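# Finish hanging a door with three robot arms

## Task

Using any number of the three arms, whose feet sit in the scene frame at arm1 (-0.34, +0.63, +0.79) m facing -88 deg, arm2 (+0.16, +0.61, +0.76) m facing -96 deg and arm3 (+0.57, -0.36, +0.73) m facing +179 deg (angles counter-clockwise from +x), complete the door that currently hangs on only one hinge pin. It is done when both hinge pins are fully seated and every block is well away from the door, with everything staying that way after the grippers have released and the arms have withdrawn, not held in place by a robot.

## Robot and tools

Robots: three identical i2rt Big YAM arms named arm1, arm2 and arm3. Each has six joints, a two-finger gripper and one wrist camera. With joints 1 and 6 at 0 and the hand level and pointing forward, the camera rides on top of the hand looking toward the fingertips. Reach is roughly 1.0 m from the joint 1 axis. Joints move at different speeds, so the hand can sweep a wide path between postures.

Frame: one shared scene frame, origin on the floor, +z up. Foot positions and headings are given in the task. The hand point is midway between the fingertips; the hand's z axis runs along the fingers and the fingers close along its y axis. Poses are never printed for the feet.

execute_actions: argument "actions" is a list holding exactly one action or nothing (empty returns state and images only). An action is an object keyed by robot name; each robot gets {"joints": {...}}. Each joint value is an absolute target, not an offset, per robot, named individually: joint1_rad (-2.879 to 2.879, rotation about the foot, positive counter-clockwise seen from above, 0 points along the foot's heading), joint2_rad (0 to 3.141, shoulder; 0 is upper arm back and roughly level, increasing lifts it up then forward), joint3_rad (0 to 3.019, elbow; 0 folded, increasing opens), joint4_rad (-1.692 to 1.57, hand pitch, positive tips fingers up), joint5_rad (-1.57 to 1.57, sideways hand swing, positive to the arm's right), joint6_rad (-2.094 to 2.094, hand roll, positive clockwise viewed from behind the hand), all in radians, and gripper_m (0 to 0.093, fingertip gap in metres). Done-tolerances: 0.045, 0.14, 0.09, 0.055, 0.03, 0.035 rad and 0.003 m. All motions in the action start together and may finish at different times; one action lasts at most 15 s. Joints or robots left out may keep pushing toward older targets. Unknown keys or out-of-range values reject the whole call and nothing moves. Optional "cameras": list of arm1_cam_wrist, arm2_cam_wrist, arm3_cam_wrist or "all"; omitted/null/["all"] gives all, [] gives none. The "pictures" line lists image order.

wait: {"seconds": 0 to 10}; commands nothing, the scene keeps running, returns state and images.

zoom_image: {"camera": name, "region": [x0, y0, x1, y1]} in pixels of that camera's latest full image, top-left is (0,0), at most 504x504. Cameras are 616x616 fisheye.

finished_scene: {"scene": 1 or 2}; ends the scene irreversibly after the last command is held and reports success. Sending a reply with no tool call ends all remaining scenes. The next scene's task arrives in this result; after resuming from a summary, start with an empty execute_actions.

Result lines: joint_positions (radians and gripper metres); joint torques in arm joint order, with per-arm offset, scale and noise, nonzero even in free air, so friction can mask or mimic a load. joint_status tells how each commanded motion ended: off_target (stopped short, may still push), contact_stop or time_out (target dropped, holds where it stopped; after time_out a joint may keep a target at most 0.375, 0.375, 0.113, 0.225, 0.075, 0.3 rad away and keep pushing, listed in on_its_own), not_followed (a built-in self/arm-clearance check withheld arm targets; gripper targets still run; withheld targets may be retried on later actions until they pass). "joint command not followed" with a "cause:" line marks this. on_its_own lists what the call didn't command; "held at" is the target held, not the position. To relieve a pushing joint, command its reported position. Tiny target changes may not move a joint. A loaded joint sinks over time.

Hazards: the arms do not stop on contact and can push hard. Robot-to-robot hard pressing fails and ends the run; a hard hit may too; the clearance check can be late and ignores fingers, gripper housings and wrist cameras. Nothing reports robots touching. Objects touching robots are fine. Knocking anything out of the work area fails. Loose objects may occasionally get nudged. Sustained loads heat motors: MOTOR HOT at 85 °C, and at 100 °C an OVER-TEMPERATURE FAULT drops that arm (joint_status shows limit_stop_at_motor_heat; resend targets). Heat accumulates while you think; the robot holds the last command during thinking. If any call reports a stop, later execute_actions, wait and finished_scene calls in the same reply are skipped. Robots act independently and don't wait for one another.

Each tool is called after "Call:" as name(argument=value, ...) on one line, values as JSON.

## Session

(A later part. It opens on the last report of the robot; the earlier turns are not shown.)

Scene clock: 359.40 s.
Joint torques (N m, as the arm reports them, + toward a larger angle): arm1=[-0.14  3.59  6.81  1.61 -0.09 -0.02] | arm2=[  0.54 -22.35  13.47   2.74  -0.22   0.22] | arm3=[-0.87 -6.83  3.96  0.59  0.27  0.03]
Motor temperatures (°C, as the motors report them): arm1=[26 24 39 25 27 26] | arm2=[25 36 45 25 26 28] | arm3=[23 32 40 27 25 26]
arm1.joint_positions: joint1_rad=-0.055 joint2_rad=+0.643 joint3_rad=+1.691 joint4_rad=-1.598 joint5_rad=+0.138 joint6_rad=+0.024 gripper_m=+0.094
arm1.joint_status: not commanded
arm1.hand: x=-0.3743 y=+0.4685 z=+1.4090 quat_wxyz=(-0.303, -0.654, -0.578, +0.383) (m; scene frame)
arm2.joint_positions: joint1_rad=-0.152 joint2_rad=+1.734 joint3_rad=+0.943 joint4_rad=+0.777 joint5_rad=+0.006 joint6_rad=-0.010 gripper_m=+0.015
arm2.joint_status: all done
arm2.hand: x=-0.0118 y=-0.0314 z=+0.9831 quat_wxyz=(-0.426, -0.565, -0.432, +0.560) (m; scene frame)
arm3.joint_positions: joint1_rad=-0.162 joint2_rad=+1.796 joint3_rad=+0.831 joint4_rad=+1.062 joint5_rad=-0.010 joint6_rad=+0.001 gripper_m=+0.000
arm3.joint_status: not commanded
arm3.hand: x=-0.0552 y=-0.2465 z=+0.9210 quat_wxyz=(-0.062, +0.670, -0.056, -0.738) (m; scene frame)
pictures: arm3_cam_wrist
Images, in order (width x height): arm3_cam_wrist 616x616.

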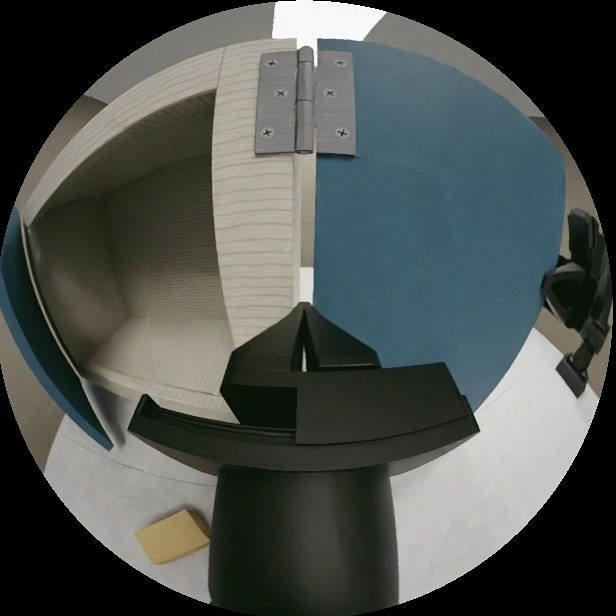

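Call:
execute_actions(actions=[{"arm3":{"joints":{"joint2_rad":1.65,"joint3_rad":0.72,"joint4_rad":0.93}},"arm2":{"joints":{"joint2_rad":1.75,"joint3_rad":0.94,"joint4_rad":0.81}}}], cameras=[])

Call:
execute_actions(actions=[{"arm3":{"joints":{"joint2_rad":1.95,"joint3_rad":0.72,"joint4_rad":1.55}}}], cameras=["arm3_cam_wrist"])

Scene clock: 365.53 s.
Joint torques (N m, as the arm reports them, + toward a larger angle): arm1=[-0.23  3.65  6.79  1.64 -0.1  -0.02] | arm2=[  0.32 -12.91   8.58   3.09  -0.23   0.23] | arm3=[ -1.16 -10.77   7.48   1.4   -0.03   0.02]
Motor temperatures (°C, as the motors report them): arm1=[26 24 39 25 27 26] | arm2=[25 37 45 26 26 28] | arm3=[23 32 40 27 25 26]
arm1.joint_positions: joint1_rad=-0.055 joint2_rad=+0.643 joint3_rad=+1.691 joint4_rad=-1.598 joint5_rad=+0.138 joint6_rad=+0.024 gripper_m=+0.094
arm1.joint_status: not commanded
arm1.hand: x=-0.3743 y=+0.4685 z=+1.4090 quat_wxyz=(-0.303, -0.654, -0.578, +0.383) (m; scene frame)
arm2.joint_positions: joint1_rad=-0.152 joint2_rad=+1.739 joint3_rad=+0.943 joint4_rad=+0.777 joint5_rad=+0.006 joint6_rad=-0.011 gripper_m=+0.015
arm2.joint_status: all done
arm2.hand: x=-0.0119 y=-0.0318 z=+0.9804 quat_wxyz=(-0.425, -0.566, -0.433, +0.559) (m; scene frame)
arm3.joint_positions: joint1_rad=-0.163 joint2_rad=+1.658 joint3_rad=+0.712 joint4_rad=+0.937 joint5_rad=-0.003 joint6_rad=+0.001 gripper_m=+0.000
arm3.joint_status: all done
arm3.hand: x=-0.0126 y=-0.2524 z=+0.9165 quat_wxyz=(-0.062, +0.708, -0.062, -0.701) (m; scene frame)
pictures: none
No camera images: the call's "cameras" was empty. Leave "cameras" out to get every camera's image.

Scene clock: 366.83 s.
Joint torques (N m, as the arm reports them, + toward a larger angle): arm1=[-0.28  3.62  6.76  1.66 -0.09 -0.02] | arm2=[  0.32 -12.93   8.58   3.06  -0.23   0.26] | arm3=[ -0.79 -12.76   4.83   2.34   0.02   0.02]
Motor temperatures (°C, as the motors report them): arm1=[26 24 39 25 27 26] | arm2=[25 37 45 26 26 28] | arm3=[23 32 40 27 25 26]
arm1.joint_positions: joint1_rad=-0.055 joint2_rad=+0.643 joint3_rad=+1.691 joint4_rad=-1.598 joint5_rad=+0.138 joint6_rad=+0.024 gripper_m=+0.094
arm1.joint_status: not commanded
arm1.hand: x=-0.3743 y=+0.4685 z=+1.4090 quat_wxyz=(-0.303, -0.654, -0.578, +0.383) (m; scene frame)
arm2.joint_positions: joint1_rad=-0.152 joint2_rad=+1.739 joint3_rad=+0.943 joint4_rad=+0.777 joint5_rad=+0.006 joint6_rad=-0.011 gripper_m=+0.015
arm2.joint_status: not commanded
arm2.hand: x=-0.0119 y=-0.0318 z=+0.9804 quat_wxyz=(-0.425, -0.566, -0.433, +0.559) (m; scene frame)
arm3.joint_positions: joint1_rad=-0.163 joint2_rad=+1.960 joint3_rad=+0.712 joint4_rad=+1.530 joint5_rad=-0.003 joint6_rad=+0.001 gripper_m=+0.000
arm3.joint_status: all done
arm3.hand: x=-0.0067 y=-0.2534 z=+0.8882 quat_wxyz=(-0.070, +0.598, -0.052, -0.796) (m; scene frame)
pictures: arm3_cam_wrist
Images, in order (width x height): arm3_cam_wrist 616x616.

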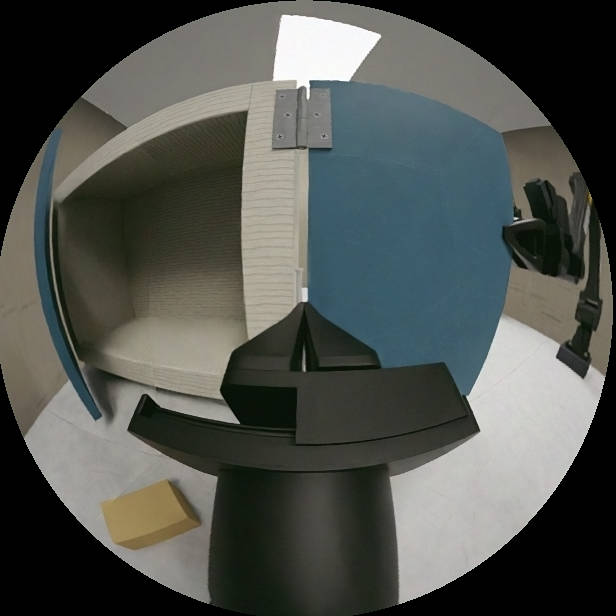

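Call:
execute_actions(actions=[{"arm3":{"joints":{"joint2_rad":1.85,"joint3_rad":0.70,"joint4_rad":1.2,"gripper_m":0.05}}}], cameras=["arm3_cam_wrist"])

Call:
zoom_image(camera="arm3_cam_wrist", region=[250,220,360,370])

Scene clock: 374.70 s.
Joint torques (N m, as the arm reports them, + toward a larger angle): arm1=[-0.13  3.77  6.83  1.62 -0.08 -0.02] | arm2=[  0.32 -12.83   8.48   2.92  -0.23   0.25] | arm3=[ -1.29 -11.25   5.     1.4    0.02   0.03]
Motor temperatures (°C, as the motors report them): arm1=[26 24 39 25 27 26] | arm2=[25 36 44 26 26 27] | arm3=[23 33 39 27 25 26]
arm1.joint_positions: joint1_rad=-0.055 joint2_rad=+0.643 joint3_rad=+1.691 joint4_rad=-1.598 joint5_rad=+0.138 joint6_rad=+0.024 gripper_m=+0.094
arm1.joint_status: not commanded
arm1.hand: x=-0.3743 y=+0.4685 z=+1.4090 quat_wxyz=(-0.303, -0.654, -0.578, +0.383) (m; scene frame)
arm2.joint_positions: joint1_rad=-0.152 joint2_rad=+1.739 joint3_rad=+0.943 joint4_rad=+0.777 joint5_rad=+0.006 joint6_rad=-0.011 gripper_m=+0.015
arm2.joint_status: not commanded
arm2.hand: x=-0.0119 y=-0.0318 z=+0.9804 quat_wxyz=(-0.425, -0.566, -0.433, +0.559) (m; scene frame)
arm3.joint_positions: joint1_rad=-0.163 joint2_rad=+1.852 joint3_rad=+0.701 joint4_rad=+1.210 joint5_rad=-0.003 joint6_rad=+0.001 gripper_m=+0.050
arm3.joint_status: all done
arm3.hand: x=-0.0140 y=-0.2521 z=+0.8679 quat_wxyz=(-0.064, +0.683, -0.060, -0.725) (m; scene frame)
pictures: arm3_cam_wrist
Images, in order (width x height): arm3_cam_wrist 616x616.

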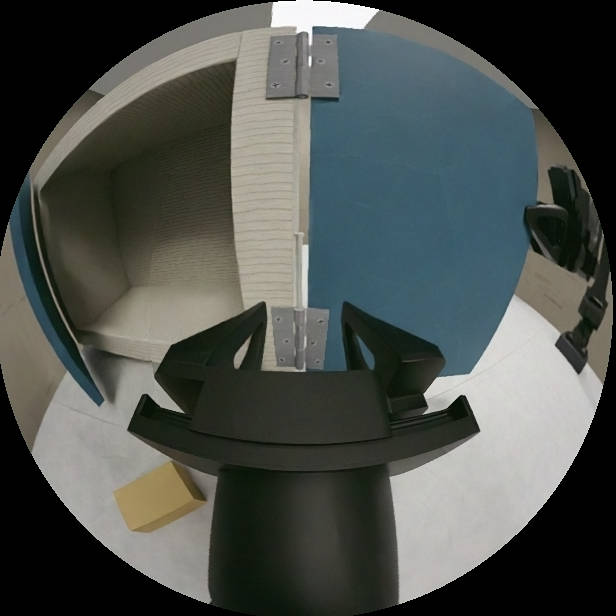

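Region (250, 220, 360, 370) of arm3_cam_wrist's 616x616 image, scaled by 3.360, with more detail than that image has; it fills the left 370 columns of this view, and the rest is white.

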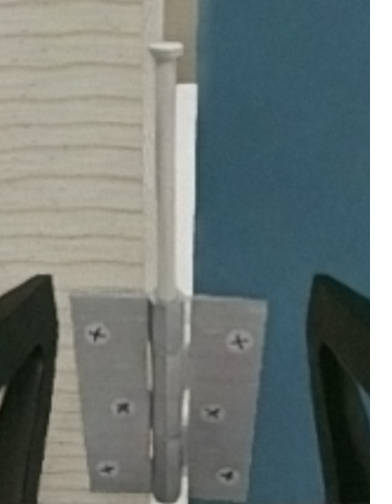

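Call:
execute_actions(actions=[{"arm3":{"joints":{"joint1_rad":-0.152,"joint2_rad":1.72,"joint3_rad":0.77,"joint4_rad":0.96,"gripper_m":0.035}}}], cameras=[])

Call:
execute_actions(actions=[{"arm3":{"joints":{"joint2_rad":1.755,"joint3_rad":0.85,"joint4_rad":0.96}}}], cameras=["arm3_cam_wrist"])

Call:
zoom_image(camera="arm3_cam_wrist", region=[250,220,360,370])

Scene clock: 390.07 s.
Joint torques (N m, as the arm reports them, + toward a larger angle): arm1=[-0.28  3.65  6.8   1.63 -0.1  -0.02] | arm2=[  0.38 -13.09   8.57   3.06  -0.2    0.26] | arm3=[  1.07 -11.27   8.59   1.47   0.01   0.02]
Motor temperatures (°C, as the motors report them): arm1=[26 24 39 25 27 26] | arm2=[25 35 43 26 26 27] | arm3=[23 33 39 27 25 26]
arm1.joint_positions: joint1_rad=-0.055 joint2_rad=+0.643 joint3_rad=+1.691 joint4_rad=-1.598 joint5_rad=+0.138 joint6_rad=+0.024 gripper_m=+0.094
arm1.joint_status: not commanded
arm1.hand: x=-0.3743 y=+0.4685 z=+1.4090 quat_wxyz=(-0.303, -0.654, -0.578, +0.383) (m; scene frame)
arm2.joint_positions: joint1_rad=-0.152 joint2_rad=+1.739 joint3_rad=+0.943 joint4_rad=+0.777 joint5_rad=+0.006 joint6_rad=-0.011 gripper_m=+0.015
arm2.joint_status: not commanded
arm2.hand: x=-0.0119 y=-0.0318 z=+0.9804 quat_wxyz=(-0.425, -0.566, -0.433, +0.559) (m; scene frame)
arm3.joint_positions: joint1_rad=-0.163 joint2_rad=+1.718 joint3_rad=+0.743 joint4_rad=+0.970 joint5_rad=-0.003 joint6_rad=+0.001 gripper_m=+0.035
arm3.joint_status: all done
arm3.hand: x=-0.0254 y=-0.2500 z=+0.9048 quat_wxyz=(-0.062, +0.706, -0.062, -0.703) (m; scene frame)
pictures: none
No camera images: the call's "cameras" was empty. Leave "cameras" out to get every camera's image.

Scene clock: 390.77 s.
Joint torques (N m, as the arm reports them, + toward a larger angle): arm1=[-0.28  3.42  6.79  1.63 -0.09 -0.02] | arm2=[ -0.18 -12.65   8.57   2.97  -0.22   0.26] | arm3=[  1.1  -11.01  10.18   1.44   0.01   0.03]
Motor temperatures (°C, as the motors report them): arm1=[26 24 39 25 27 26] | arm2=[25 35 43 26 26 27] | arm3=[23 33 39 27 25 26]
arm1.joint_positions: joint1_rad=-0.055 joint2_rad=+0.643 joint3_rad=+1.691 joint4_rad=-1.598 joint5_rad=+0.138 joint6_rad=+0.024 gripper_m=+0.094
arm1.joint_status: not commanded
arm1.hand: x=-0.3743 y=+0.4685 z=+1.4090 quat_wxyz=(-0.303, -0.654, -0.578, +0.383) (m; scene frame)
arm2.joint_positions: joint1_rad=-0.152 joint2_rad=+1.739 joint3_rad=+0.943 joint4_rad=+0.778 joint5_rad=+0.006 joint6_rad=-0.012 gripper_m=+0.015
arm2.joint_status: not commanded
arm2.hand: x=-0.0119 y=-0.0318 z=+0.9803 quat_wxyz=(-0.425, -0.565, -0.433, +0.559) (m; scene frame)
arm3.joint_positions: joint1_rad=-0.163 joint2_rad=+1.743 joint3_rad=+0.811 joint4_rad=+0.968 joint5_rad=-0.003 joint6_rad=+0.001 gripper_m=+0.035
arm3.joint_status: all done
arm3.hand: x=-0.0472 y=-0.2460 z=+0.9206 quat_wxyz=(-0.063, +0.692, -0.061, -0.717) (m; scene frame)
pictures: arm3_cam_wrist
Images, in order (width x height): arm3_cam_wrist 616x616.

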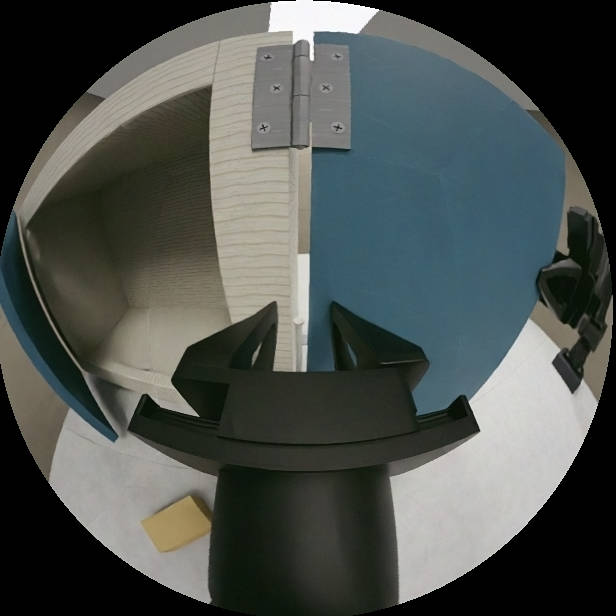

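Region (250, 220, 360, 370) of arm3_cam_wrist's 616x616 image, scaled by 3.360, with more detail than that image has; it fills the left 370 columns of this view, and the rest is white.

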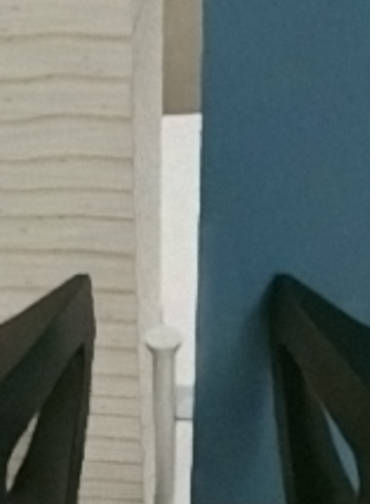

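Call:
execute_actions(actions=[{"arm3":{"joints":{"joint2_rad":1.68,"joint3_rad":0.80,"joint4_rad":0.88,"joint5_rad":-0.015}}}], cameras=[])

Call:
execute_actions(actions=[{"arm3":{"joints":{"gripper_m":0.0,"joint3_rad":0.85,"joint4_rad":0.87}}}], cameras=["arm3_cam_wrist"])

Scene clock: 398.53 s.
Joint torques (N m, as the arm reports them, + toward a larger angle): arm1=[-0.2   3.45  6.8   1.66 -0.1  -0.02] | arm2=[ -0.06 -13.29   8.54   3.    -0.21   0.23] | arm3=[  1.12 -12.43   6.86   1.46  -0.27   0.05]
Motor temperatures (°C, as the motors report them): arm1=[26 24 39 25 27 26] | arm2=[25 35 43 26 26 27] | arm3=[23 33 41 27 25 26]
arm1.joint_positions: joint1_rad=-0.055 joint2_rad=+0.643 joint3_rad=+1.691 joint4_rad=-1.598 joint5_rad=+0.138 joint6_rad=+0.024 gripper_m=+0.094
arm1.joint_status: not commanded
arm1.hand: x=-0.3743 y=+0.4685 z=+1.4090 quat_wxyz=(-0.303, -0.654, -0.578, +0.383) (m; scene frame)
arm2.joint_positions: joint1_rad=-0.152 joint2_rad=+1.739 joint3_rad=+0.943 joint4_rad=+0.778 joint5_rad=+0.006 joint6_rad=-0.012 gripper_m=+0.015
arm2.joint_status: not commanded
arm2.hand: x=-0.0119 y=-0.0318 z=+0.9803 quat_wxyz=(-0.425, -0.565, -0.433, +0.559) (m; scene frame)
arm3.joint_positions: joint1_rad=-0.163 joint2_rad=+1.695 joint3_rad=+0.802 joint4_rad=+0.891 joint5_rad=-0.011 joint6_rad=+0.001 gripper_m=+0.035
arm3.joint_status: all done
arm3.hand: x=-0.0422 y=-0.2484 z=+0.9265 quat_wxyz=(-0.059, +0.705, -0.059, -0.704) (m; scene frame)
pictures: none
No camera images: the call's "cameras" was empty. Leave "cameras" out to get every camera's image.

Scene clock: 399.20 s.
Joint torques (N m, as the arm reports them, + toward a larger angle): arm1=[-0.19  3.57  6.78  1.62 -0.09 -0.02] | arm2=[  0.27 -12.85   8.52   3.08  -0.21   0.25] | arm3=[  1.55 -12.12  10.78   1.44  -0.27   0.02]
Motor temperatures (°C, as the motors report them): arm1=[26 24 39 25 27 26] | arm2=[25 35 43 26 26 27] | arm3=[23 33 41 27 25 26]
arm1.joint_positions: joint1_rad=-0.055 joint2_rad=+0.643 joint3_rad=+1.691 joint4_rad=-1.598 joint5_rad=+0.138 joint6_rad=+0.024 gripper_m=+0.094
arm1.joint_status: not commanded
arm1.hand: x=-0.3743 y=+0.4685 z=+1.4090 quat_wxyz=(-0.303, -0.654, -0.578, +0.383) (m; scene frame)
arm2.joint_positions: joint1_rad=-0.152 joint2_rad=+1.739 joint3_rad=+0.943 joint4_rad=+0.778 joint5_rad=+0.006 joint6_rad=-0.012 gripper_m=+0.015
arm2.joint_status: not commanded
arm2.hand: x=-0.0119 y=-0.0318 z=+0.9803 quat_wxyz=(-0.425, -0.565, -0.433, +0.559) (m; scene frame)
arm3.joint_positions: joint1_rad=-0.163 joint2_rad=+1.695 joint3_rad=+0.807 joint4_rad=+0.880 joint5_rad=-0.011 joint6_rad=+0.001 gripper_m=+0.000
arm3.joint_status: all done
arm3.hand: x=-0.0435 y=-0.2482 z=+0.9261 quat_wxyz=(-0.059, +0.708, -0.060, -0.702) (m; scene frame)
pictures: arm3_cam_wrist
Images, in order (width x height): arm3_cam_wrist 616x616.

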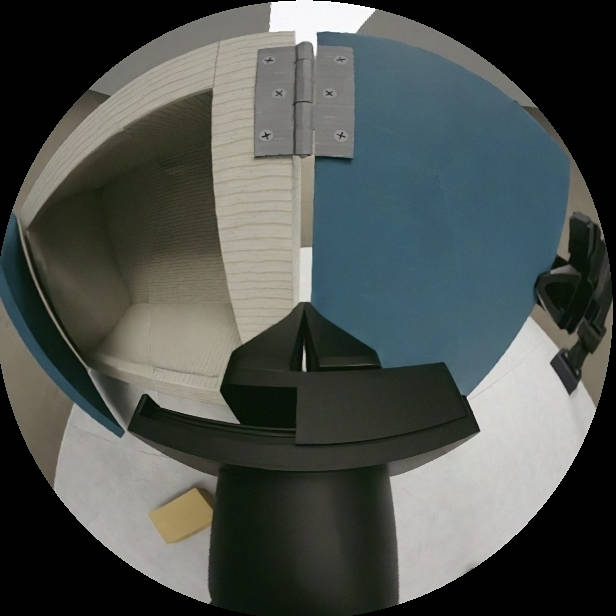

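Call:
execute_actions(actions=[{"arm3":{"joints":{"joint2_rad":1.78,"joint3_rad":0.80,"joint4_rad":0.99}}}], cameras=[])

Call:
execute_actions(actions=[{"arm3":{"joints":{"joint2_rad":1.84,"joint3_rad":0.79,"joint4_rad":1.03}}}], cameras=[])

Scene clock: 402.67 s.
Joint torques (N m, as the arm reports them, + toward a larger angle): arm1=[-0.21  3.58  6.8   1.61 -0.09 -0.02] | arm2=[  0.01 -12.55   8.54   2.98  -0.24   0.22] | arm3=[ 1.21 -9.6   6.13  2.   -0.28  0.03]
Motor temperatures (°C, as the motors report them): arm1=[26 24 39 25 27 26] | arm2=[25 35 43 26 26 27] | arm3=[23 33 42 27 25 26]
arm1.joint_positions: joint1_rad=-0.055 joint2_rad=+0.643 joint3_rad=+1.691 joint4_rad=-1.598 joint5_rad=+0.138 joint6_rad=+0.024 gripper_m=+0.094
arm1.joint_status: not commanded
arm1.hand: x=-0.3743 y=+0.4685 z=+1.4090 quat_wxyz=(-0.303, -0.654, -0.578, +0.383) (m; scene frame)
arm2.joint_positions: joint1_rad=-0.152 joint2_rad=+1.739 joint3_rad=+0.943 joint4_rad=+0.778 joint5_rad=+0.006 joint6_rad=-0.012 gripper_m=+0.015
arm2.joint_status: not commanded
arm2.hand: x=-0.0119 y=-0.0318 z=+0.9803 quat_wxyz=(-0.425, -0.565, -0.433, +0.559) (m; scene frame)
arm3.joint_positions: joint1_rad=-0.163 joint2_rad=+1.750 joint3_rad=+0.807 joint4_rad=+0.983 joint5_rad=-0.012 joint6_rad=+0.001 gripper_m=+0.000
arm3.joint_status: all done
arm3.hand: x=-0.0466 y=-0.2477 z=+0.9186 quat_wxyz=(-0.060, +0.690, -0.058, -0.719) (m; scene frame)
pictures: none
No camera images: the call's "cameras" was empty. Leave "cameras" out to get every camera's image.

Scene clock: 403.30 s.
Joint torques (N m, as the arm reports them, + toward a larger angle): arm1=[-0.25  3.53  6.8   1.61 -0.09 -0.02] | arm2=[  0.04 -13.2    8.59   3.06  -0.22   0.26] | arm3=[ 1.07 -7.05  5.19  0.98 -0.25  0.04]
Motor temperatures (°C, as the motors report them): arm1=[26 24 39 25 27 26] | arm2=[25 35 43 26 26 27] | arm3=[23 33 42 27 25 26]
arm1.joint_positions: joint1_rad=-0.055 joint2_rad=+0.643 joint3_rad=+1.691 joint4_rad=-1.598 joint5_rad=+0.138 joint6_rad=+0.024 gripper_m=+0.094
arm1.joint_status: not commanded
arm1.hand: x=-0.3743 y=+0.4685 z=+1.4090 quat_wxyz=(-0.303, -0.654, -0.578, +0.383) (m; scene frame)
arm2.joint_positions: joint1_rad=-0.152 joint2_rad=+1.739 joint3_rad=+0.943 joint4_rad=+0.778 joint5_rad=+0.006 joint6_rad=-0.012 gripper_m=+0.015
arm2.joint_status: not commanded
arm2.hand: x=-0.0119 y=-0.0318 z=+0.9803 quat_wxyz=(-0.425, -0.565, -0.433, +0.559) (m; scene frame)
arm3.joint_positions: joint1_rad=-0.163 joint2_rad=+1.779 joint3_rad=+0.806 joint4_rad=+1.052 joint5_rad=-0.012 joint6_rad=+0.001 gripper_m=+0.000
arm3.joint_status: all done
arm3.hand: x=-0.0470 y=-0.2477 z=+0.9171 quat_wxyz=(-0.061, +0.677, -0.056, -0.732) (m; scene frame)
pictures: none
No camera images: the call's "cameras" was empty. Leave "cameras" out to get every camera's image.

Now on the head. Sweep the door lift while pressing.

Call:
execute_actions(actions=[{"arm2":{"joints":{"joint2_rad":1.66,"joint3_rad":0.98,"joint4_rad":0.80}}}], cameras=[])

Call:
execute_actions(actions=[{"arm2":{"joints":{"joint2_rad":1.79,"joint3_rad":0.90,"joint4_rad":0.84}}}], cameras=[])

Scene clock: 407.63 s.
Joint torques (N m, as the arm reports them, + toward a larger angle): arm1=[-0.17  3.61  6.77  1.62 -0.1  -0.03] | arm2=[  0.01 -19.56  11.85   2.64  -0.2    0.26] | arm3=[ 1.05 -7.29  5.09  0.96 -0.24  0.05]
Motor temperatures (°C, as the motors report them): arm1=[26 24 39 25 27 26] | arm2=[25 35 43 26 26 27] | arm3=[23 33 41 27 25 26]
arm1.joint_positions: joint1_rad=-0.055 joint2_rad=+0.643 joint3_rad=+1.691 joint4_rad=-1.598 joint5_rad=+0.138 joint6_rad=+0.024 gripper_m=+0.094
arm1.joint_status: not commanded
arm1.hand: x=-0.3743 y=+0.4685 z=+1.4090 quat_wxyz=(-0.303, -0.654, -0.578, +0.383) (m; scene frame)
arm2.joint_positions: joint1_rad=-0.152 joint2_rad=+1.737 joint3_rad=+0.943 joint4_rad=+0.778 joint5_rad=+0.006 joint6_rad=-0.012 gripper_m=+0.015
arm2.joint_status: all done
arm2.hand: x=-0.0118 y=-0.0316 z=+0.9818 quat_wxyz=(-0.425, -0.565, -0.433, +0.560) (m; scene frame)
arm3.joint_positions: joint1_rad=-0.163 joint2_rad=+1.779 joint3_rad=+0.806 joint4_rad=+1.052 joint5_rad=-0.012 joint6_rad=+0.001 gripper_m=+0.000
arm3.joint_status: not commanded
arm3.hand: x=-0.0470 y=-0.2477 z=+0.9171 quat_wxyz=(-0.061, +0.677, -0.056, -0.732) (m; scene frame)
pictures: none
No camera images: the call's "cameras" was empty. Leave "cameras" out to get every camera's image.

Scene clock: 408.37 s.
Joint torques (N m, as the arm reports them, + toward a larger angle): arm1=[-0.23  3.6   6.82  1.61 -0.08 -0.03] | arm2=[  0.25 -11.37   5.53   2.39  -0.19   0.28] | arm3=[ 0.96 -7.87  5.1   0.98 -0.24  0.04]
Motor temperatures (°C, as the motors report them): arm1=[26 24 39 25 27 26] | arm2=[25 35 43 26 26 27] | arm3=[23 33 41 27 25 26]
arm1.joint_positions: joint1_rad=-0.055 joint2_rad=+0.643 joint3_rad=+1.691 joint4_rad=-1.598 joint5_rad=+0.138 joint6_rad=+0.024 gripper_m=+0.094
arm1.joint_status: not commanded
arm1.hand: x=-0.3743 y=+0.4685 z=+1.4090 quat_wxyz=(-0.303, -0.654, -0.578, +0.383) (m; scene frame)
arm2.joint_positions: joint1_rad=-0.152 joint2_rad=+1.755 joint3_rad=+0.936 joint4_rad=+0.823 joint5_rad=+0.006 joint6_rad=-0.013 gripper_m=+0.015
arm2.joint_status: all done
arm2.hand: x=-0.0117 y=-0.0314 z=+0.9780 quat_wxyz=(-0.430, -0.559, -0.428, +0.566) (m; scene frame)
arm3.joint_positions: joint1_rad=-0.163 joint2_rad=+1.779 joint3_rad=+0.806 joint4_rad=+1.052 joint5_rad=-0.012 joint6_rad=+0.001 gripper_m=+0.000
arm3.joint_status: not commanded
arm3.hand: x=-0.0471 y=-0.2477 z=+0.9169 quat_wxyz=(-0.061, +0.677, -0.056, -0.732) (m; scene frame)
pictures: none
No camera images: the call's "cameras" was empty. Leave "cameras" out to get every camera's image.

Call:
execute_actions(actions=[{"arm2":{"joints":{"joint1_rad":-0.11,"joint2_rad":1.72,"joint3_rad":0.95,"joint4_rad":0.82}}}], cameras=[])

Call:
execute_actions(actions=[{"arm2":{"joints":{"joint1_rad":-0.20}}}], cameras=[])

Scene clock: 420.00 s.
Joint torques (N m, as the arm reports them, + toward a larger angle): arm1=[-0.17  3.62  6.81  1.68 -0.1  -0.01] | arm2=[  2.55 -15.56   9.77   1.8   -0.68   0.23] | arm3=[ 1.07 -7.18  5.19  1.   -0.25  0.04]
Motor temperatures (°C, as the motors report them): arm1=[26 24 39 25 27 26] | arm2=[25 34 42 26 26 27] | arm3=[23 32 40 26 25 26]
arm1.joint_positions: joint1_rad=-0.055 joint2_rad=+0.643 joint3_rad=+1.691 joint4_rad=-1.598 joint5_rad=+0.138 joint6_rad=+0.024 gripper_m=+0.094
arm1.joint_status: not commanded
arm1.hand: x=-0.3743 y=+0.4685 z=+1.4090 quat_wxyz=(-0.303, -0.654, -0.578, +0.383) (m; scene frame)
arm2.joint_positions: joint1_rad=-0.144 joint2_rad=+1.753 joint3_rad=+0.937 joint4_rad=+0.823 joint5_rad=+0.017 joint6_rad=-0.013 gripper_m=+0.015
arm2.joint_status: all done
arm2.hand: x=-0.0084 y=-0.0323 z=+0.9790 quat_wxyz=(-0.429, -0.559, -0.427, +0.567) (m; scene frame)
arm3.joint_positions: joint1_rad=-0.163 joint2_rad=+1.779 joint3_rad=+0.806 joint4_rad=+1.052 joint5_rad=-0.012 joint6_rad=+0.001 gripper_m=+0.000
arm3.joint_status: not commanded
arm3.hand: x=-0.0471 y=-0.2477 z=+0.9169 quat_wxyz=(-0.061, +0.677, -0.056, -0.732) (m; scene frame)
pictures: none
No camera images: the call's "cameras" was empty. Leave "cameras" out to get every camera's image.

Scene clock: 420.67 s.
Joint torques (N m, as the arm reports them, + toward a larger angle): arm1=[-0.15  3.53  6.8   1.61 -0.09 -0.03] | arm2=[ -3.16 -16.16   9.75   1.67   0.85   0.26] | arm3=[ 1.   -7.55  5.06  0.93 -0.23  0.05]
Motor temperatures (°C, as the motors report them): arm1=[26 24 39 25 27 26] | arm2=[25 35 42 26 26 27] | arm3=[23 32 40 26 25 26]
arm1.joint_positions: joint1_rad=-0.055 joint2_rad=+0.643 joint3_rad=+1.691 joint4_rad=-1.598 joint5_rad=+0.138 joint6_rad=+0.024 gripper_m=+0.094
arm1.joint_status: not commanded
arm1.hand: x=-0.3743 y=+0.4685 z=+1.4090 quat_wxyz=(-0.303, -0.654, -0.578, +0.383) (m; scene frame)
arm2.joint_positions: joint1_rad=-0.169 joint2_rad=+1.753 joint3_rad=+0.938 joint4_rad=+0.823 joint5_rad=-0.018 joint6_rad=-0.013 gripper_m=+0.015
arm2.joint_status: all done
arm2.hand: x=-0.0189 y=-0.0298 z=+0.9795 quat_wxyz=(-0.432, -0.556, -0.430, +0.565) (m; scene frame)
arm3.joint_positions: joint1_rad=-0.163 joint2_rad=+1.779 joint3_rad=+0.806 joint4_rad=+1.052 joint5_rad=-0.012 joint6_rad=+0.001 gripper_m=+0.000
arm3.joint_status: not commanded
arm3.hand: x=-0.0471 y=-0.2477 z=+0.9169 quat_wxyz=(-0.061, +0.677, -0.056, -0.732) (m; scene frame)
pictures: none
No camera images: the call's "cameras" was empty. Leave "cameras" out to get every camera's image.

Call:
execute_actions(actions=[{"arm2":{"joints":{"joint1_rad":-0.155,"joint2_rad":1.64,"joint3_rad":1.0,"joint4_rad":0.80,"joint5_rad":0}},"arm3":{"joints":{"joint2_rad":1.72,"joint3_rad":0.82,"joint4_rad":0.92}}}], cameras=[])

Call:
execute_actions(actions=[{"arm3":{"joints":{"joint2_rad":1.83,"joint3_rad":0.85,"joint4_rad":0.97}}}], cameras=[])

Scene clock: 431.67 s.
Joint torques (N m, as the arm reports them, + toward a larger angle): arm1=[-0.05  3.51  6.8   1.65 -0.09 -0.02] | arm2=[ -0.29 -20.73  13.48   2.53   0.31   0.26] | arm3=[  1.31 -12.67   8.02   1.1   -0.27   0.02]
Motor temperatures (°C, as the motors report them): arm1=[26 24 39 25 27 26] | arm2=[25 35 43 26 26 27] | arm3=[23 32 39 26 25 26]
arm1.joint_positions: joint1_rad=-0.055 joint2_rad=+0.643 joint3_rad=+1.691 joint4_rad=-1.598 joint5_rad=+0.138 joint6_rad=+0.024 gripper_m=+0.094
arm1.joint_status: not commanded
arm1.hand: x=-0.3743 y=+0.4685 z=+1.4090 quat_wxyz=(-0.303, -0.654, -0.578, +0.383) (m; scene frame)
arm2.joint_positions: joint1_rad=-0.159 joint2_rad=+1.737 joint3_rad=+0.942 joint4_rad=+0.784 joint5_rad=-0.006 joint6_rad=-0.013 gripper_m=+0.015
arm2.joint_status: all done
arm2.hand: x=-0.0145 y=-0.0309 z=+0.9825 quat_wxyz=(-0.427, -0.562, -0.433, +0.560) (m; scene frame)
arm3.joint_positions: joint1_rad=-0.163 joint2_rad=+1.731 joint3_rad=+0.806 joint4_rad=+0.939 joint5_rad=-0.013 joint6_rad=+0.001 gripper_m=+0.000
arm3.joint_status: all done
arm3.hand: x=-0.0455 y=-0.2480 z=+0.9181 quat_wxyz=(-0.059, +0.700, -0.058, -0.709) (m; scene frame)
pictures: none
No camera images: the call's "cameras" was empty. Leave "cameras" out to get every camera's image.

Scene clock: 432.40 s.
Joint torques (N m, as the arm reports them, + toward a larger angle): arm1=[-0.38  3.56  6.8   1.57 -0.09 -0.02] | arm2=[ -0.57 -20.78  13.42   2.36   0.31   0.23] | arm3=[ 1.41 -7.01  9.29  0.95 -0.23  0.05]
Motor temperatures (°C, as the motors report them): arm1=[26 24 39 25 27 26] | arm2=[25 35 43 26 26 27] | arm3=[23 32 40 26 25 26]
arm1.joint_positions: joint1_rad=-0.055 joint2_rad=+0.643 joint3_rad=+1.691 joint4_rad=-1.598 joint5_rad=+0.138 joint6_rad=+0.024 gripper_m=+0.094
arm1.joint_status: not commanded
arm1.hand: x=-0.3743 y=+0.4685 z=+1.4090 quat_wxyz=(-0.303, -0.654, -0.578, +0.383) (m; scene frame)
arm2.joint_positions: joint1_rad=-0.159 joint2_rad=+1.737 joint3_rad=+0.942 joint4_rad=+0.784 joint5_rad=-0.006 joint6_rad=-0.013 gripper_m=+0.015
arm2.joint_status: not commanded
arm2.hand: x=-0.0145 y=-0.0309 z=+0.9825 quat_wxyz=(-0.427, -0.562, -0.433, +0.560) (m; scene frame)
arm3.joint_positions: joint1_rad=-0.163 joint2_rad=+1.763 joint3_rad=+0.819 joint4_rad=+0.994 joint5_rad=-0.013 joint6_rad=+0.001 gripper_m=+0.000
arm3.joint_status: all done
arm3.hand: x=-0.0510 y=-0.2470 z=+0.9188 quat_wxyz=(-0.060, +0.687, -0.057, -0.722) (m; scene frame)
pictures: none
No camera images: the call's "cameras" was empty. Leave "cameras" out to get every camera's image.

Call:
execute_actions(actions=[{"arm2":{"joints":{"joint1_rad":-0.155,"joint2_rad":1.75,"joint3_rad":0.94,"joint4_rad":0.81,"gripper_m":0.08}},"arm3":{"joints":{"joint2_rad":1.72,"joint3_rad":0.82,"joint4_rad":0.92}}}], cameras=[])

Call:
execute_actions(actions=[{"arm2":{"joints":{"joint2_rad":2.03,"joint3_rad":0.96,"joint4_rad":1.08}}}], cameras=["arm2_cam_wrist"])

Scene clock: 443.77 s.
Joint torques (N m, as the arm reports them, + toward a larger angle): arm1=[-0.21  3.49  6.77  1.63 -0.09 -0.03] | arm2=[ -0.02 -12.     8.7    2.72   0.21   0.2 ] | arm3=[  0.88 -12.85   6.93   1.28  -0.24   0.03]
Motor temperatures (°C, as the motors report them): arm1=[26 24 39 25 27 26] | arm2=[25 37 45 26 26 27] | arm3=[23 32 41 26 25 26]
arm1.joint_positions: joint1_rad=-0.055 joint2_rad=+0.643 joint3_rad=+1.691 joint4_rad=-1.598 joint5_rad=+0.138 joint6_rad=+0.024 gripper_m=+0.094
arm1.joint_status: not commanded
arm1.hand: x=-0.3743 y=+0.4685 z=+1.4090 quat_wxyz=(-0.303, -0.654, -0.578, +0.383) (m; scene frame)
arm2.joint_positions: joint1_rad=-0.159 joint2_rad=+1.730 joint3_rad=+0.942 joint4_rad=+0.789 joint5_rad=-0.004 joint6_rad=-0.009 gripper_m=+0.080
arm2.joint_status: all done
arm2.hand: x=-0.0147 y=-0.0299 z=+0.9880 quat_wxyz=(-0.431, -0.560, -0.429, +0.563) (m; scene frame)
arm3.joint_positions: joint1_rad=-0.163 joint2_rad=+1.738 joint3_rad=+0.819 joint4_rad=+0.934 joint5_rad=-0.013 joint6_rad=+0.001 gripper_m=+0.000
arm3.joint_status: all done
arm3.hand: x=-0.0500 y=-0.2472 z=+0.9195 quat_wxyz=(-0.059, +0.699, -0.058, -0.710) (m; scene frame)
pictures: none
No camera images: the call's "cameras" was empty. Leave "cameras" out to get every camera's image.

Scene clock: 444.90 s.
Joint torques (N m, as the arm reports them, + toward a larger angle): arm1=[-0.17  3.51  6.83  1.63 -0.09 -0.02] | arm2=[  0.16 -15.84   7.75   2.81   0.22   0.22] | arm3=[  0.98 -13.15   7.02   1.28  -0.24   0.02]
Motor temperatures (°C, as the motors report them): arm1=[26 24 39 25 27 26] | arm2=[25 37 45 26 26 27] | arm3=[23 32 41 26 25 26]
arm1.joint_positions: joint1_rad=-0.055 joint2_rad=+0.643 joint3_rad=+1.691 joint4_rad=-1.598 joint5_rad=+0.138 joint6_rad=+0.024 gripper_m=+0.094
arm1.joint_status: not commanded
arm1.hand: x=-0.3743 y=+0.4685 z=+1.4090 quat_wxyz=(-0.303, -0.654, -0.578, +0.383) (m; scene frame)
arm2.joint_positions: joint1_rad=-0.159 joint2_rad=+2.040 joint3_rad=+0.942 joint4_rad=+1.052 joint5_rad=-0.004 joint6_rad=-0.009 gripper_m=+0.080
arm2.joint_status: all done
arm2.hand: x=-0.0161 y=-0.0394 z=+0.8514 quat_wxyz=(-0.421, -0.573, -0.439, +0.550) (m; scene frame)
arm3.joint_positions: joint1_rad=-0.163 joint2_rad=+1.738 joint3_rad=+0.819 joint4_rad=+0.934 joint5_rad=-0.013 joint6_rad=+0.001 gripper_m=+0.000
arm3.joint_status: not commanded
arm3.hand: x=-0.0500 y=-0.2472 z=+0.9195 quat_wxyz=(-0.059, +0.699, -0.058, -0.710) (m; scene frame)
pictures: arm2_cam_wrist
Images, in order (width x height): arm2_cam_wrist 616x616.

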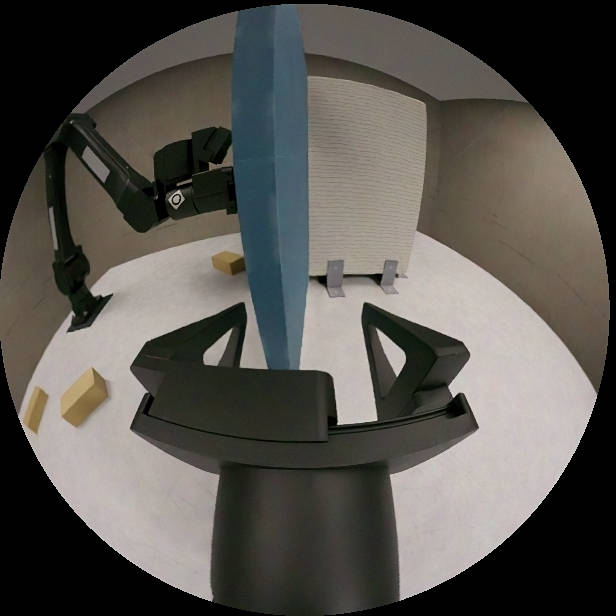

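Call:
execute_actions(actions=[{"arm2":{"joints":{"gripper_m":0.0,"joint4_rad":1.1}}}], cameras=[])

Call:
execute_actions(actions=[{"arm2":{"joints":{"joint1_rad":-0.10,"joint2_rad":1.96,"joint3_rad":0.99,"joint4_rad":1.09}}}], cameras=[])

Call:
execute_actions(actions=[{"arm3":{"joints":{"joint2_rad":1.82,"joint3_rad":0.81,"joint4_rad":0.99}}}], cameras=[])

Scene clock: 450.43 s.
Joint torques (N m, as the arm reports them, + toward a larger angle): arm1=[-0.14  3.6   6.78  1.64 -0.09 -0.01] | arm2=[ -0.26 -15.75   7.79   2.92   0.08   0.25] | arm3=[  1.01 -13.1    6.95   1.35  -0.23   0.02]
Motor temperatures (°C, as the motors report them): arm1=[26 24 39 25 27 26] | arm2=[25 36 44 26 26 27] | arm3=[23 33 41 26 25 26]
arm1.joint_positions: joint1_rad=-0.055 joint2_rad=+0.643 joint3_rad=+1.691 joint4_rad=-1.598 joint5_rad=+0.138 joint6_rad=+0.024 gripper_m=+0.094
arm1.joint_status: not commanded
arm1.hand: x=-0.3743 y=+0.4685 z=+1.4090 quat_wxyz=(-0.303, -0.654, -0.578, +0.383) (m; scene frame)
arm2.joint_positions: joint1_rad=-0.158 joint2_rad=+2.040 joint3_rad=+0.942 joint4_rad=+1.072 joint5_rad=-0.001 joint6_rad=-0.013 gripper_m=+0.015
arm2.joint_status: gripper_m off_target (ended at +0.015, target +0.000); the others done
arm2.hand: x=-0.0160 y=-0.0396 z=+0.8563 quat_wxyz=(-0.423, -0.567, -0.435, +0.557) (m; scene frame)
arm3.joint_positions: joint1_rad=-0.163 joint2_rad=+1.738 joint3_rad=+0.819 joint4_rad=+0.933 joint5_rad=-0.013 joint6_rad=+0.001 gripper_m=+0.000
arm3.joint_status: not commanded
arm3.hand: x=-0.0500 y=-0.2472 z=+0.9191 quat_wxyz=(-0.059, +0.700, -0.058, -0.710) (m; scene frame)
pictures: none
No camera images: the call's "cameras" was empty. Leave "cameras" out to get every camera's image.

Scene clock: 451.03 s.
Joint torques (N m, as the arm reports them, + toward a larger angle): arm1=[-0.11  3.52  6.81  1.65 -0.09 -0.02] | arm2=[  3.1  -20.86  10.33   2.6   -1.1    0.26] | arm3=[  1.17 -13.01   6.97   1.33  -0.23   0.05]
Motor temperatures (°C, as the motors report them): arm1=[26 24 39 25 27 26] | arm2=[25 36 44 26 26 27] | arm3=[23 33 41 26 25 26]
arm1.joint_positions: joint1_rad=-0.055 joint2_rad=+0.643 joint3_rad=+1.691 joint4_rad=-1.598 joint5_rad=+0.138 joint6_rad=+0.024 gripper_m=+0.094
arm1.joint_status: not commanded
arm1.hand: x=-0.3743 y=+0.4685 z=+1.4090 quat_wxyz=(-0.303, -0.654, -0.578, +0.383) (m; scene frame)
arm2.joint_positions: joint1_rad=-0.140 joint2_rad=+2.036 joint3_rad=+0.942 joint4_rad=+1.072 joint5_rad=+0.026 joint6_rad=-0.013 gripper_m=+0.015
arm2.joint_status: all done
arm2.hand: x=-0.0088 y=-0.0418 z=+0.8589 quat_wxyz=(-0.421, -0.568, -0.432, +0.560) (m; scene frame)
arm3.joint_positions: joint1_rad=-0.163 joint2_rad=+1.738 joint3_rad=+0.819 joint4_rad=+0.933 joint5_rad=-0.013 joint6_rad=+0.001 gripper_m=+0.000
arm3.joint_status: not commanded
arm3.hand: x=-0.0500 y=-0.2472 z=+0.9191 quat_wxyz=(-0.059, +0.700, -0.058, -0.710) (m; scene frame)
pictures: none
No camera images: the call's "cameras" was empty. Leave "cameras" out to get every camera's image.

Scene clock: 451.77 s.
Joint torques (N m, as the arm reports them, + toward a larger angle): arm1=[-0.28  3.65  6.79  1.64 -0.08 -0.03] | arm2=[  3.3  -20.82  10.23   2.38  -1.13   0.26] | arm3=[ 1.23 -7.83  6.    1.28 -0.23  0.06]
Motor temperatures (°C, as the motors report them): arm1=[26 24 39 25 27 26] | arm2=[25 36 44 26 26 27] | arm3=[23 33 41 26 25 26]
arm1.joint_positions: joint1_rad=-0.055 joint2_rad=+0.643 joint3_rad=+1.691 joint4_rad=-1.598 joint5_rad=+0.138 joint6_rad=+0.024 gripper_m=+0.094
arm1.joint_status: not commanded
arm1.hand: x=-0.3743 y=+0.4685 z=+1.4090 quat_wxyz=(-0.303, -0.654, -0.578, +0.383) (m; scene frame)
arm2.joint_positions: joint1_rad=-0.140 joint2_rad=+2.036 joint3_rad=+0.942 joint4_rad=+1.072 joint5_rad=+0.026 joint6_rad=-0.013 gripper_m=+0.015
arm2.joint_status: not commanded
arm2.hand: x=-0.0088 y=-0.0418 z=+0.8589 quat_wxyz=(-0.421, -0.568, -0.432, +0.560) (m; scene frame)
arm3.joint_positions: joint1_rad=-0.163 joint2_rad=+1.767 joint3_rad=+0.818 joint4_rad=+1.002 joint5_rad=-0.013 joint6_rad=+0.001 gripper_m=+0.000
arm3.joint_status: all done
arm3.hand: x=-0.0508 y=-0.2470 z=+0.9180 quat_wxyz=(-0.060, +0.686, -0.057, -0.723) (m; scene frame)
pictures: none
No camera images: the call's "cameras" was empty. Leave "cameras" out to get every camera's image.

Try the other direction, unloaded first.

Call:
execute_actions(actions=[{"arm2":{"joints":{"joint1_rad":-0.22}},"arm3":{"joints":{"joint2_rad":1.72,"joint3_rad":0.82,"joint4_rad":0.92}}}], cameras=[])

Call:
execute_actions(actions=[{"arm3":{"joints":{"joint2_rad":1.82,"joint3_rad":0.81,"joint4_rad":0.99}}}], cameras=[])

Scene clock: 456.07 s.
Joint torques (N m, as the arm reports them, + toward a larger angle): arm1=[-0.2   3.52  6.79  1.62 -0.09 -0.03] | arm2=[ -4.06 -20.89  10.25   2.56   1.36   0.3 ] | arm3=[  0.62 -13.14   7.04   1.21  -0.23   0.06]
Motor temperatures (°C, as the motors report them): arm1=[26 24 39 25 27 26] | arm2=[25 37 44 26 26 27] | arm3=[23 33 41 26 25 26]
arm1.joint_positions: joint1_rad=-0.055 joint2_rad=+0.643 joint3_rad=+1.691 joint4_rad=-1.598 joint5_rad=+0.138 joint6_rad=+0.024 gripper_m=+0.094
arm1.joint_status: not commanded
arm1.hand: x=-0.3743 y=+0.4685 z=+1.4090 quat_wxyz=(-0.303, -0.654, -0.578, +0.383) (m; scene frame)
arm2.joint_positions: joint1_rad=-0.178 joint2_rad=+2.036 joint3_rad=+0.942 joint4_rad=+1.070 joint5_rad=-0.031 joint6_rad=-0.016 gripper_m=+0.015
arm2.joint_status: all done
arm2.hand: x=-0.0240 y=-0.0377 z=+0.8589 quat_wxyz=(-0.426, -0.564, -0.438, +0.556) (m; scene frame)
arm3.joint_positions: joint1_rad=-0.163 joint2_rad=+1.738 joint3_rad=+0.818 joint4_rad=+0.934 joint5_rad=-0.013 joint6_rad=+0.001 gripper_m=+0.000
arm3.joint_status: all done
arm3.hand: x=-0.0496 y=-0.2473 z=+0.9188 quat_wxyz=(-0.059, +0.700, -0.058, -0.710) (m; scene frame)
pictures: none
No camera images: the call's "cameras" was empty. Leave "cameras" out to get every camera's image.

Scene clock: 456.77 s.
Joint torques (N m, as the arm reports them, + toward a larger angle): arm1=[-0.27  3.62  6.73  1.67 -0.1  -0.01] | arm2=[ -3.88 -21.04  10.19   2.58   1.39   0.29] | arm3=[ 1.13 -7.89  6.03  1.37 -0.21  0.04]
Motor temperatures (°C, as the motors report them): arm1=[26 24 39 25 27 26] | arm2=[25 37 44 26 26 27] | arm3=[23 33 41 26 25 26]
arm1.joint_positions: joint1_rad=-0.055 joint2_rad=+0.643 joint3_rad=+1.691 joint4_rad=-1.598 joint5_rad=+0.138 joint6_rad=+0.024 gripper_m=+0.094
arm1.joint_status: not commanded
arm1.hand: x=-0.3743 y=+0.4685 z=+1.4090 quat_wxyz=(-0.303, -0.654, -0.578, +0.383) (m; scene frame)
arm2.joint_positions: joint1_rad=-0.178 joint2_rad=+2.036 joint3_rad=+0.942 joint4_rad=+1.070 joint5_rad=-0.031 joint6_rad=-0.016 gripper_m=+0.015
arm2.joint_status: not commanded
arm2.hand: x=-0.0240 y=-0.0377 z=+0.8589 quat_wxyz=(-0.426, -0.564, -0.438, +0.556) (m; scene frame)
arm3.joint_positions: joint1_rad=-0.163 joint2_rad=+1.767 joint3_rad=+0.818 joint4_rad=+1.002 joint5_rad=-0.013 joint6_rad=+0.001 gripper_m=+0.000
arm3.joint_status: all done
arm3.hand: x=-0.0508 y=-0.2471 z=+0.9180 quat_wxyz=(-0.060, +0.686, -0.057, -0.723) (m; scene frame)
pictures: none
No camera images: the call's "cameras" was empty. Leave "cameras" out to get every camera's image.

Call:
execute_actions(actions=[{"arm2":{"joints":{"joint1_rad":-0.158,"joint5_rad":0}},"arm3":{"joints":{"joint2_rad":1.62,"joint3_rad":0.72,"joint4_rad":0.9}}}], cameras=[])

Call:
execute_actions(actions=[{"arm3":{"joints":{"joint1_rad":-0.15,"joint2_rad":1.93,"joint3_rad":0.74,"joint4_rad":1.17,"joint5_rad":0,"gripper_m":0.06}}}], cameras=["arm3_cam_wrist"])

Call:
zoom_image(camera="arm3_cam_wrist", region=[250,200,360,370])

Scene clock: 470.50 s.
Joint torques (N m, as the arm reports them, + toward a larger angle): arm1=[-0.18  3.79  6.76  1.66 -0.09 -0.02] | arm2=[ -0.18 -20.78  10.28   2.52   0.29   0.31] | arm3=[  0.7  -10.97   7.68   1.46  -0.22   0.07]
Motor temperatures (°C, as the motors report them): arm1=[26 24 39 25 27 26] | arm2=[25 38 44 26 27 27] | arm3=[23 32 40 26 25 26]
arm1.joint_positions: joint1_rad=-0.055 joint2_rad=+0.643 joint3_rad=+1.691 joint4_rad=-1.598 joint5_rad=+0.138 joint6_rad=+0.024 gripper_m=+0.094
arm1.joint_status: not commanded
arm1.hand: x=-0.3743 y=+0.4685 z=+1.4090 quat_wxyz=(-0.303, -0.654, -0.578, +0.383) (m; scene frame)
arm2.joint_positions: joint1_rad=-0.160 joint2_rad=+2.035 joint3_rad=+0.942 joint4_rad=+1.070 joint5_rad=-0.005 joint6_rad=-0.016 gripper_m=+0.015
arm2.joint_status: all done
arm2.hand: x=-0.0169 y=-0.0398 z=+0.8592 quat_wxyz=(-0.424, -0.565, -0.436, +0.558) (m; scene frame)
arm3.joint_positions: joint1_rad=-0.163 joint2_rad=+1.628 joint3_rad=+0.712 joint4_rad=+0.907 joint5_rad=-0.013 joint6_rad=+0.001 gripper_m=+0.000
arm3.joint_status: all done
arm3.hand: x=-0.0109 y=-0.2543 z=+0.9266 quat_wxyz=(-0.058, +0.708, -0.059, -0.702) (m; scene frame)
pictures: none
No camera images: the call's "cameras" was empty. Leave "cameras" out to get every camera's image.

Scene clock: 471.60 s.
Joint torques (N m, as the arm reports them, + toward a larger angle): arm1=[-0.1   3.69  6.83  1.65 -0.09 -0.03] | arm2=[ -0.32 -20.96  10.17   2.67   0.3    0.29] | arm3=[  1.11 -12.34   6.85   2.55   0.01   0.04]
Motor temperatures (°C, as the motors report them): arm1=[26 24 39 25 27 26] | arm2=[25 38 44 26 27 27] | arm3=[23 32 40 27 25 26]
arm1.joint_positions: joint1_rad=-0.055 joint2_rad=+0.643 joint3_rad=+1.691 joint4_rad=-1.598 joint5_rad=+0.138 joint6_rad=+0.024 gripper_m=+0.094
arm1.joint_status: not commanded
arm1.hand: x=-0.3743 y=+0.4685 z=+1.4090 quat_wxyz=(-0.303, -0.654, -0.578, +0.383) (m; scene frame)
arm2.joint_positions: joint1_rad=-0.160 joint2_rad=+2.035 joint3_rad=+0.942 joint4_rad=+1.070 joint5_rad=-0.005 joint6_rad=-0.016 gripper_m=+0.015
arm2.joint_status: not commanded
arm2.hand: x=-0.0169 y=-0.0398 z=+0.8592 quat_wxyz=(-0.424, -0.565, -0.436, +0.558) (m; scene frame)
arm3.joint_positions: joint1_rad=-0.163 joint2_rad=+1.938 joint3_rad=+0.713 joint4_rad=+1.148 joint5_rad=-0.004 joint6_rad=+0.001 gripper_m=+0.060
arm3.joint_status: all done
arm3.hand: x=-0.0166 y=-0.2516 z=+0.8081 quat_wxyz=(-0.059, +0.731, -0.064, -0.677) (m; scene frame)
pictures: arm3_cam_wrist
Images, in order (width x height): arm3_cam_wrist 616x616.

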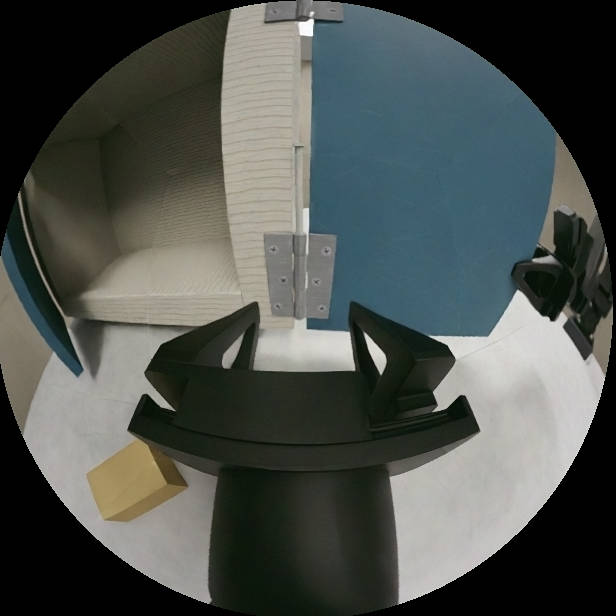

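Region (250, 200, 360, 370) of arm3_cam_wrist's 616x616 image, scaled by 2.965, with more detail than that image has; it fills the left 326 columns of this view, and the rest is white.

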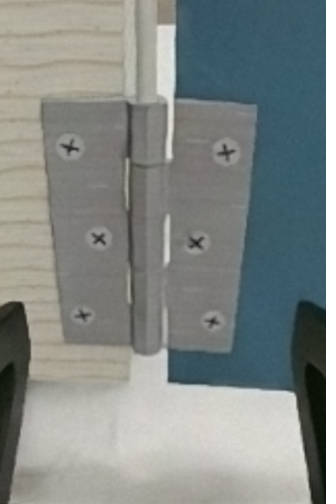

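Call:
execute_actions(actions=[{"arm2":{"joints":{"joint2_rad":2.07,"joint3_rad":1.0,"joint4_rad":1.07}}}], cameras=["arm3_cam_wrist"])

Call:
zoom_image(camera="arm3_cam_wrist", region=[270,200,340,330])

Scene clock: 484.67 s.
Joint torques (N m, as the arm reports them, + toward a larger angle): arm1=[-0.23  3.64  6.74  1.63 -0.08 -0.02] | arm2=[ -0.28 -12.66  11.     1.99   0.29   0.27] | arm3=[  1.08 -12.44   6.9    2.62   0.01   0.02]
Motor temperatures (°C, as the motors report them): arm1=[26 24 39 25 27 26] | arm2=[25 38 44 26 27 27] | arm3=[23 33 40 27 25 26]
arm1.joint_positions: joint1_rad=-0.055 joint2_rad=+0.643 joint3_rad=+1.691 joint4_rad=-1.598 joint5_rad=+0.138 joint6_rad=+0.024 gripper_m=+0.094
arm1.joint_status: not commanded
arm1.hand: x=-0.3743 y=+0.4685 z=+1.4090 quat_wxyz=(-0.303, -0.654, -0.578, +0.383) (m; scene frame)
arm2.joint_positions: joint1_rad=-0.160 joint2_rad=+2.040 joint3_rad=+0.943 joint4_rad=+1.067 joint5_rad=-0.005 joint6_rad=-0.016 gripper_m=+0.015
arm2.joint_status: all done
arm2.hand: x=-0.0169 y=-0.0399 z=+0.8561 quat_wxyz=(-0.422, -0.567, -0.437, +0.556) (m; scene frame)
arm3.joint_positions: joint1_rad=-0.163 joint2_rad=+1.938 joint3_rad=+0.713 joint4_rad=+1.148 joint5_rad=-0.004 joint6_rad=+0.001 gripper_m=+0.060
arm3.joint_status: not commanded
arm3.hand: x=-0.0166 y=-0.2516 z=+0.8081 quat_wxyz=(-0.059, +0.731, -0.064, -0.677) (m; scene frame)
pictures: arm3_cam_wrist
Images, in order (width x height): arm3_cam_wrist 616x616.

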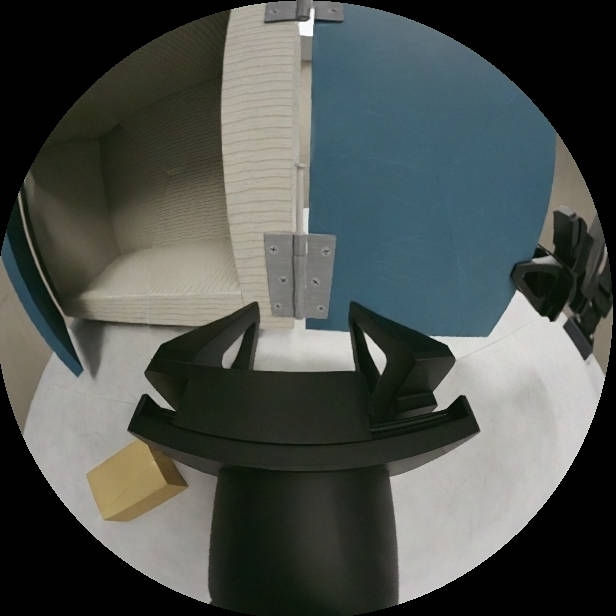

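Region (270, 200, 340, 330) of arm3_cam_wrist's 616x616 image, scaled by 3.877, with more detail than that image has; it fills the left 271 columns of this view, and the rest is white.

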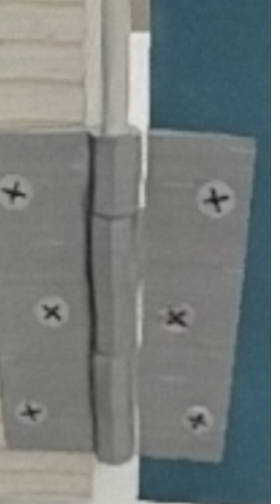

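Call:
execute_actions(actions=[{"arm2":{"joints":{"joint2_rad":2.10,"joint3_rad":1.04,"joint4_rad":1.07}}}], cameras=["arm3_cam_wrist"])

Scene clock: 489.07 s.
Joint torques (N m, as the arm reports them, + toward a larger angle): arm1=[-0.18  3.64  6.79  1.64 -0.09 -0.02] | arm2=[  0.05 -10.84  14.18   1.58   0.27   0.3 ] | arm3=[  1.29 -12.65   6.93   2.55  -0.01   0.02]
Motor temperatures (°C, as the motors report them): arm1=[26 24 39 25 27 26] | arm2=[25 38 44 26 27 27] | arm3=[23 33 40 27 25 26]
arm1.joint_positions: joint1_rad=-0.055 joint2_rad=+0.643 joint3_rad=+1.691 joint4_rad=-1.598 joint5_rad=+0.138 joint6_rad=+0.024 gripper_m=+0.094
arm1.joint_status: not commanded
arm1.hand: x=-0.3743 y=+0.4685 z=+1.4090 quat_wxyz=(-0.303, -0.654, -0.578, +0.383) (m; scene frame)
arm2.joint_positions: joint1_rad=-0.160 joint2_rad=+2.045 joint3_rad=+0.945 joint4_rad=+1.076 joint5_rad=-0.005 joint6_rad=-0.016 gripper_m=+0.015
arm2.joint_status: joint3_rad time_out (moved +0.002 of +0.097); the others done
arm2.on_its_own: joint3_rad reads +0.945 and still pushes toward +1.040 since a time_out
arm2.hand: x=-0.0170 y=-0.0404 z=+0.8558 quat_wxyz=(-0.424, -0.565, -0.436, +0.558) (m; scene frame)
arm3.joint_positions: joint1_rad=-0.163 joint2_rad=+1.938 joint3_rad=+0.713 joint4_rad=+1.148 joint5_rad=-0.004 joint6_rad=+0.001 gripper_m=+0.060
arm3.joint_status: not commanded
arm3.hand: x=-0.0166 y=-0.2516 z=+0.8081 quat_wxyz=(-0.059, +0.731, -0.064, -0.677) (m; scene frame)
pictures: arm3_cam_wrist
Images, in order (width x height): arm3_cam_wrist 616x616.

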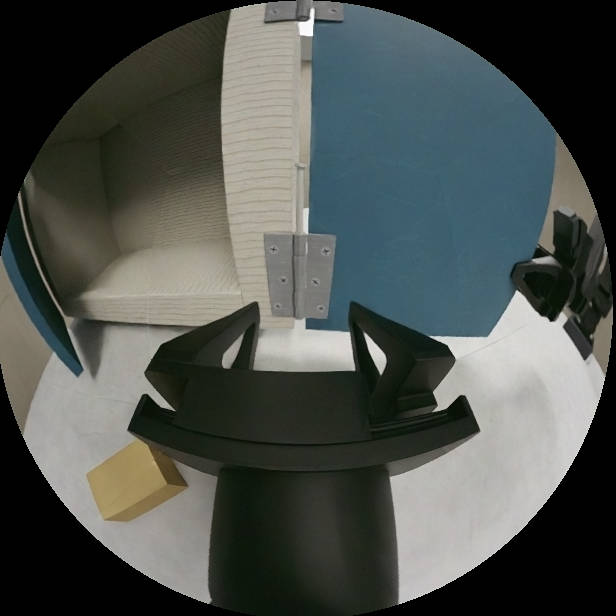

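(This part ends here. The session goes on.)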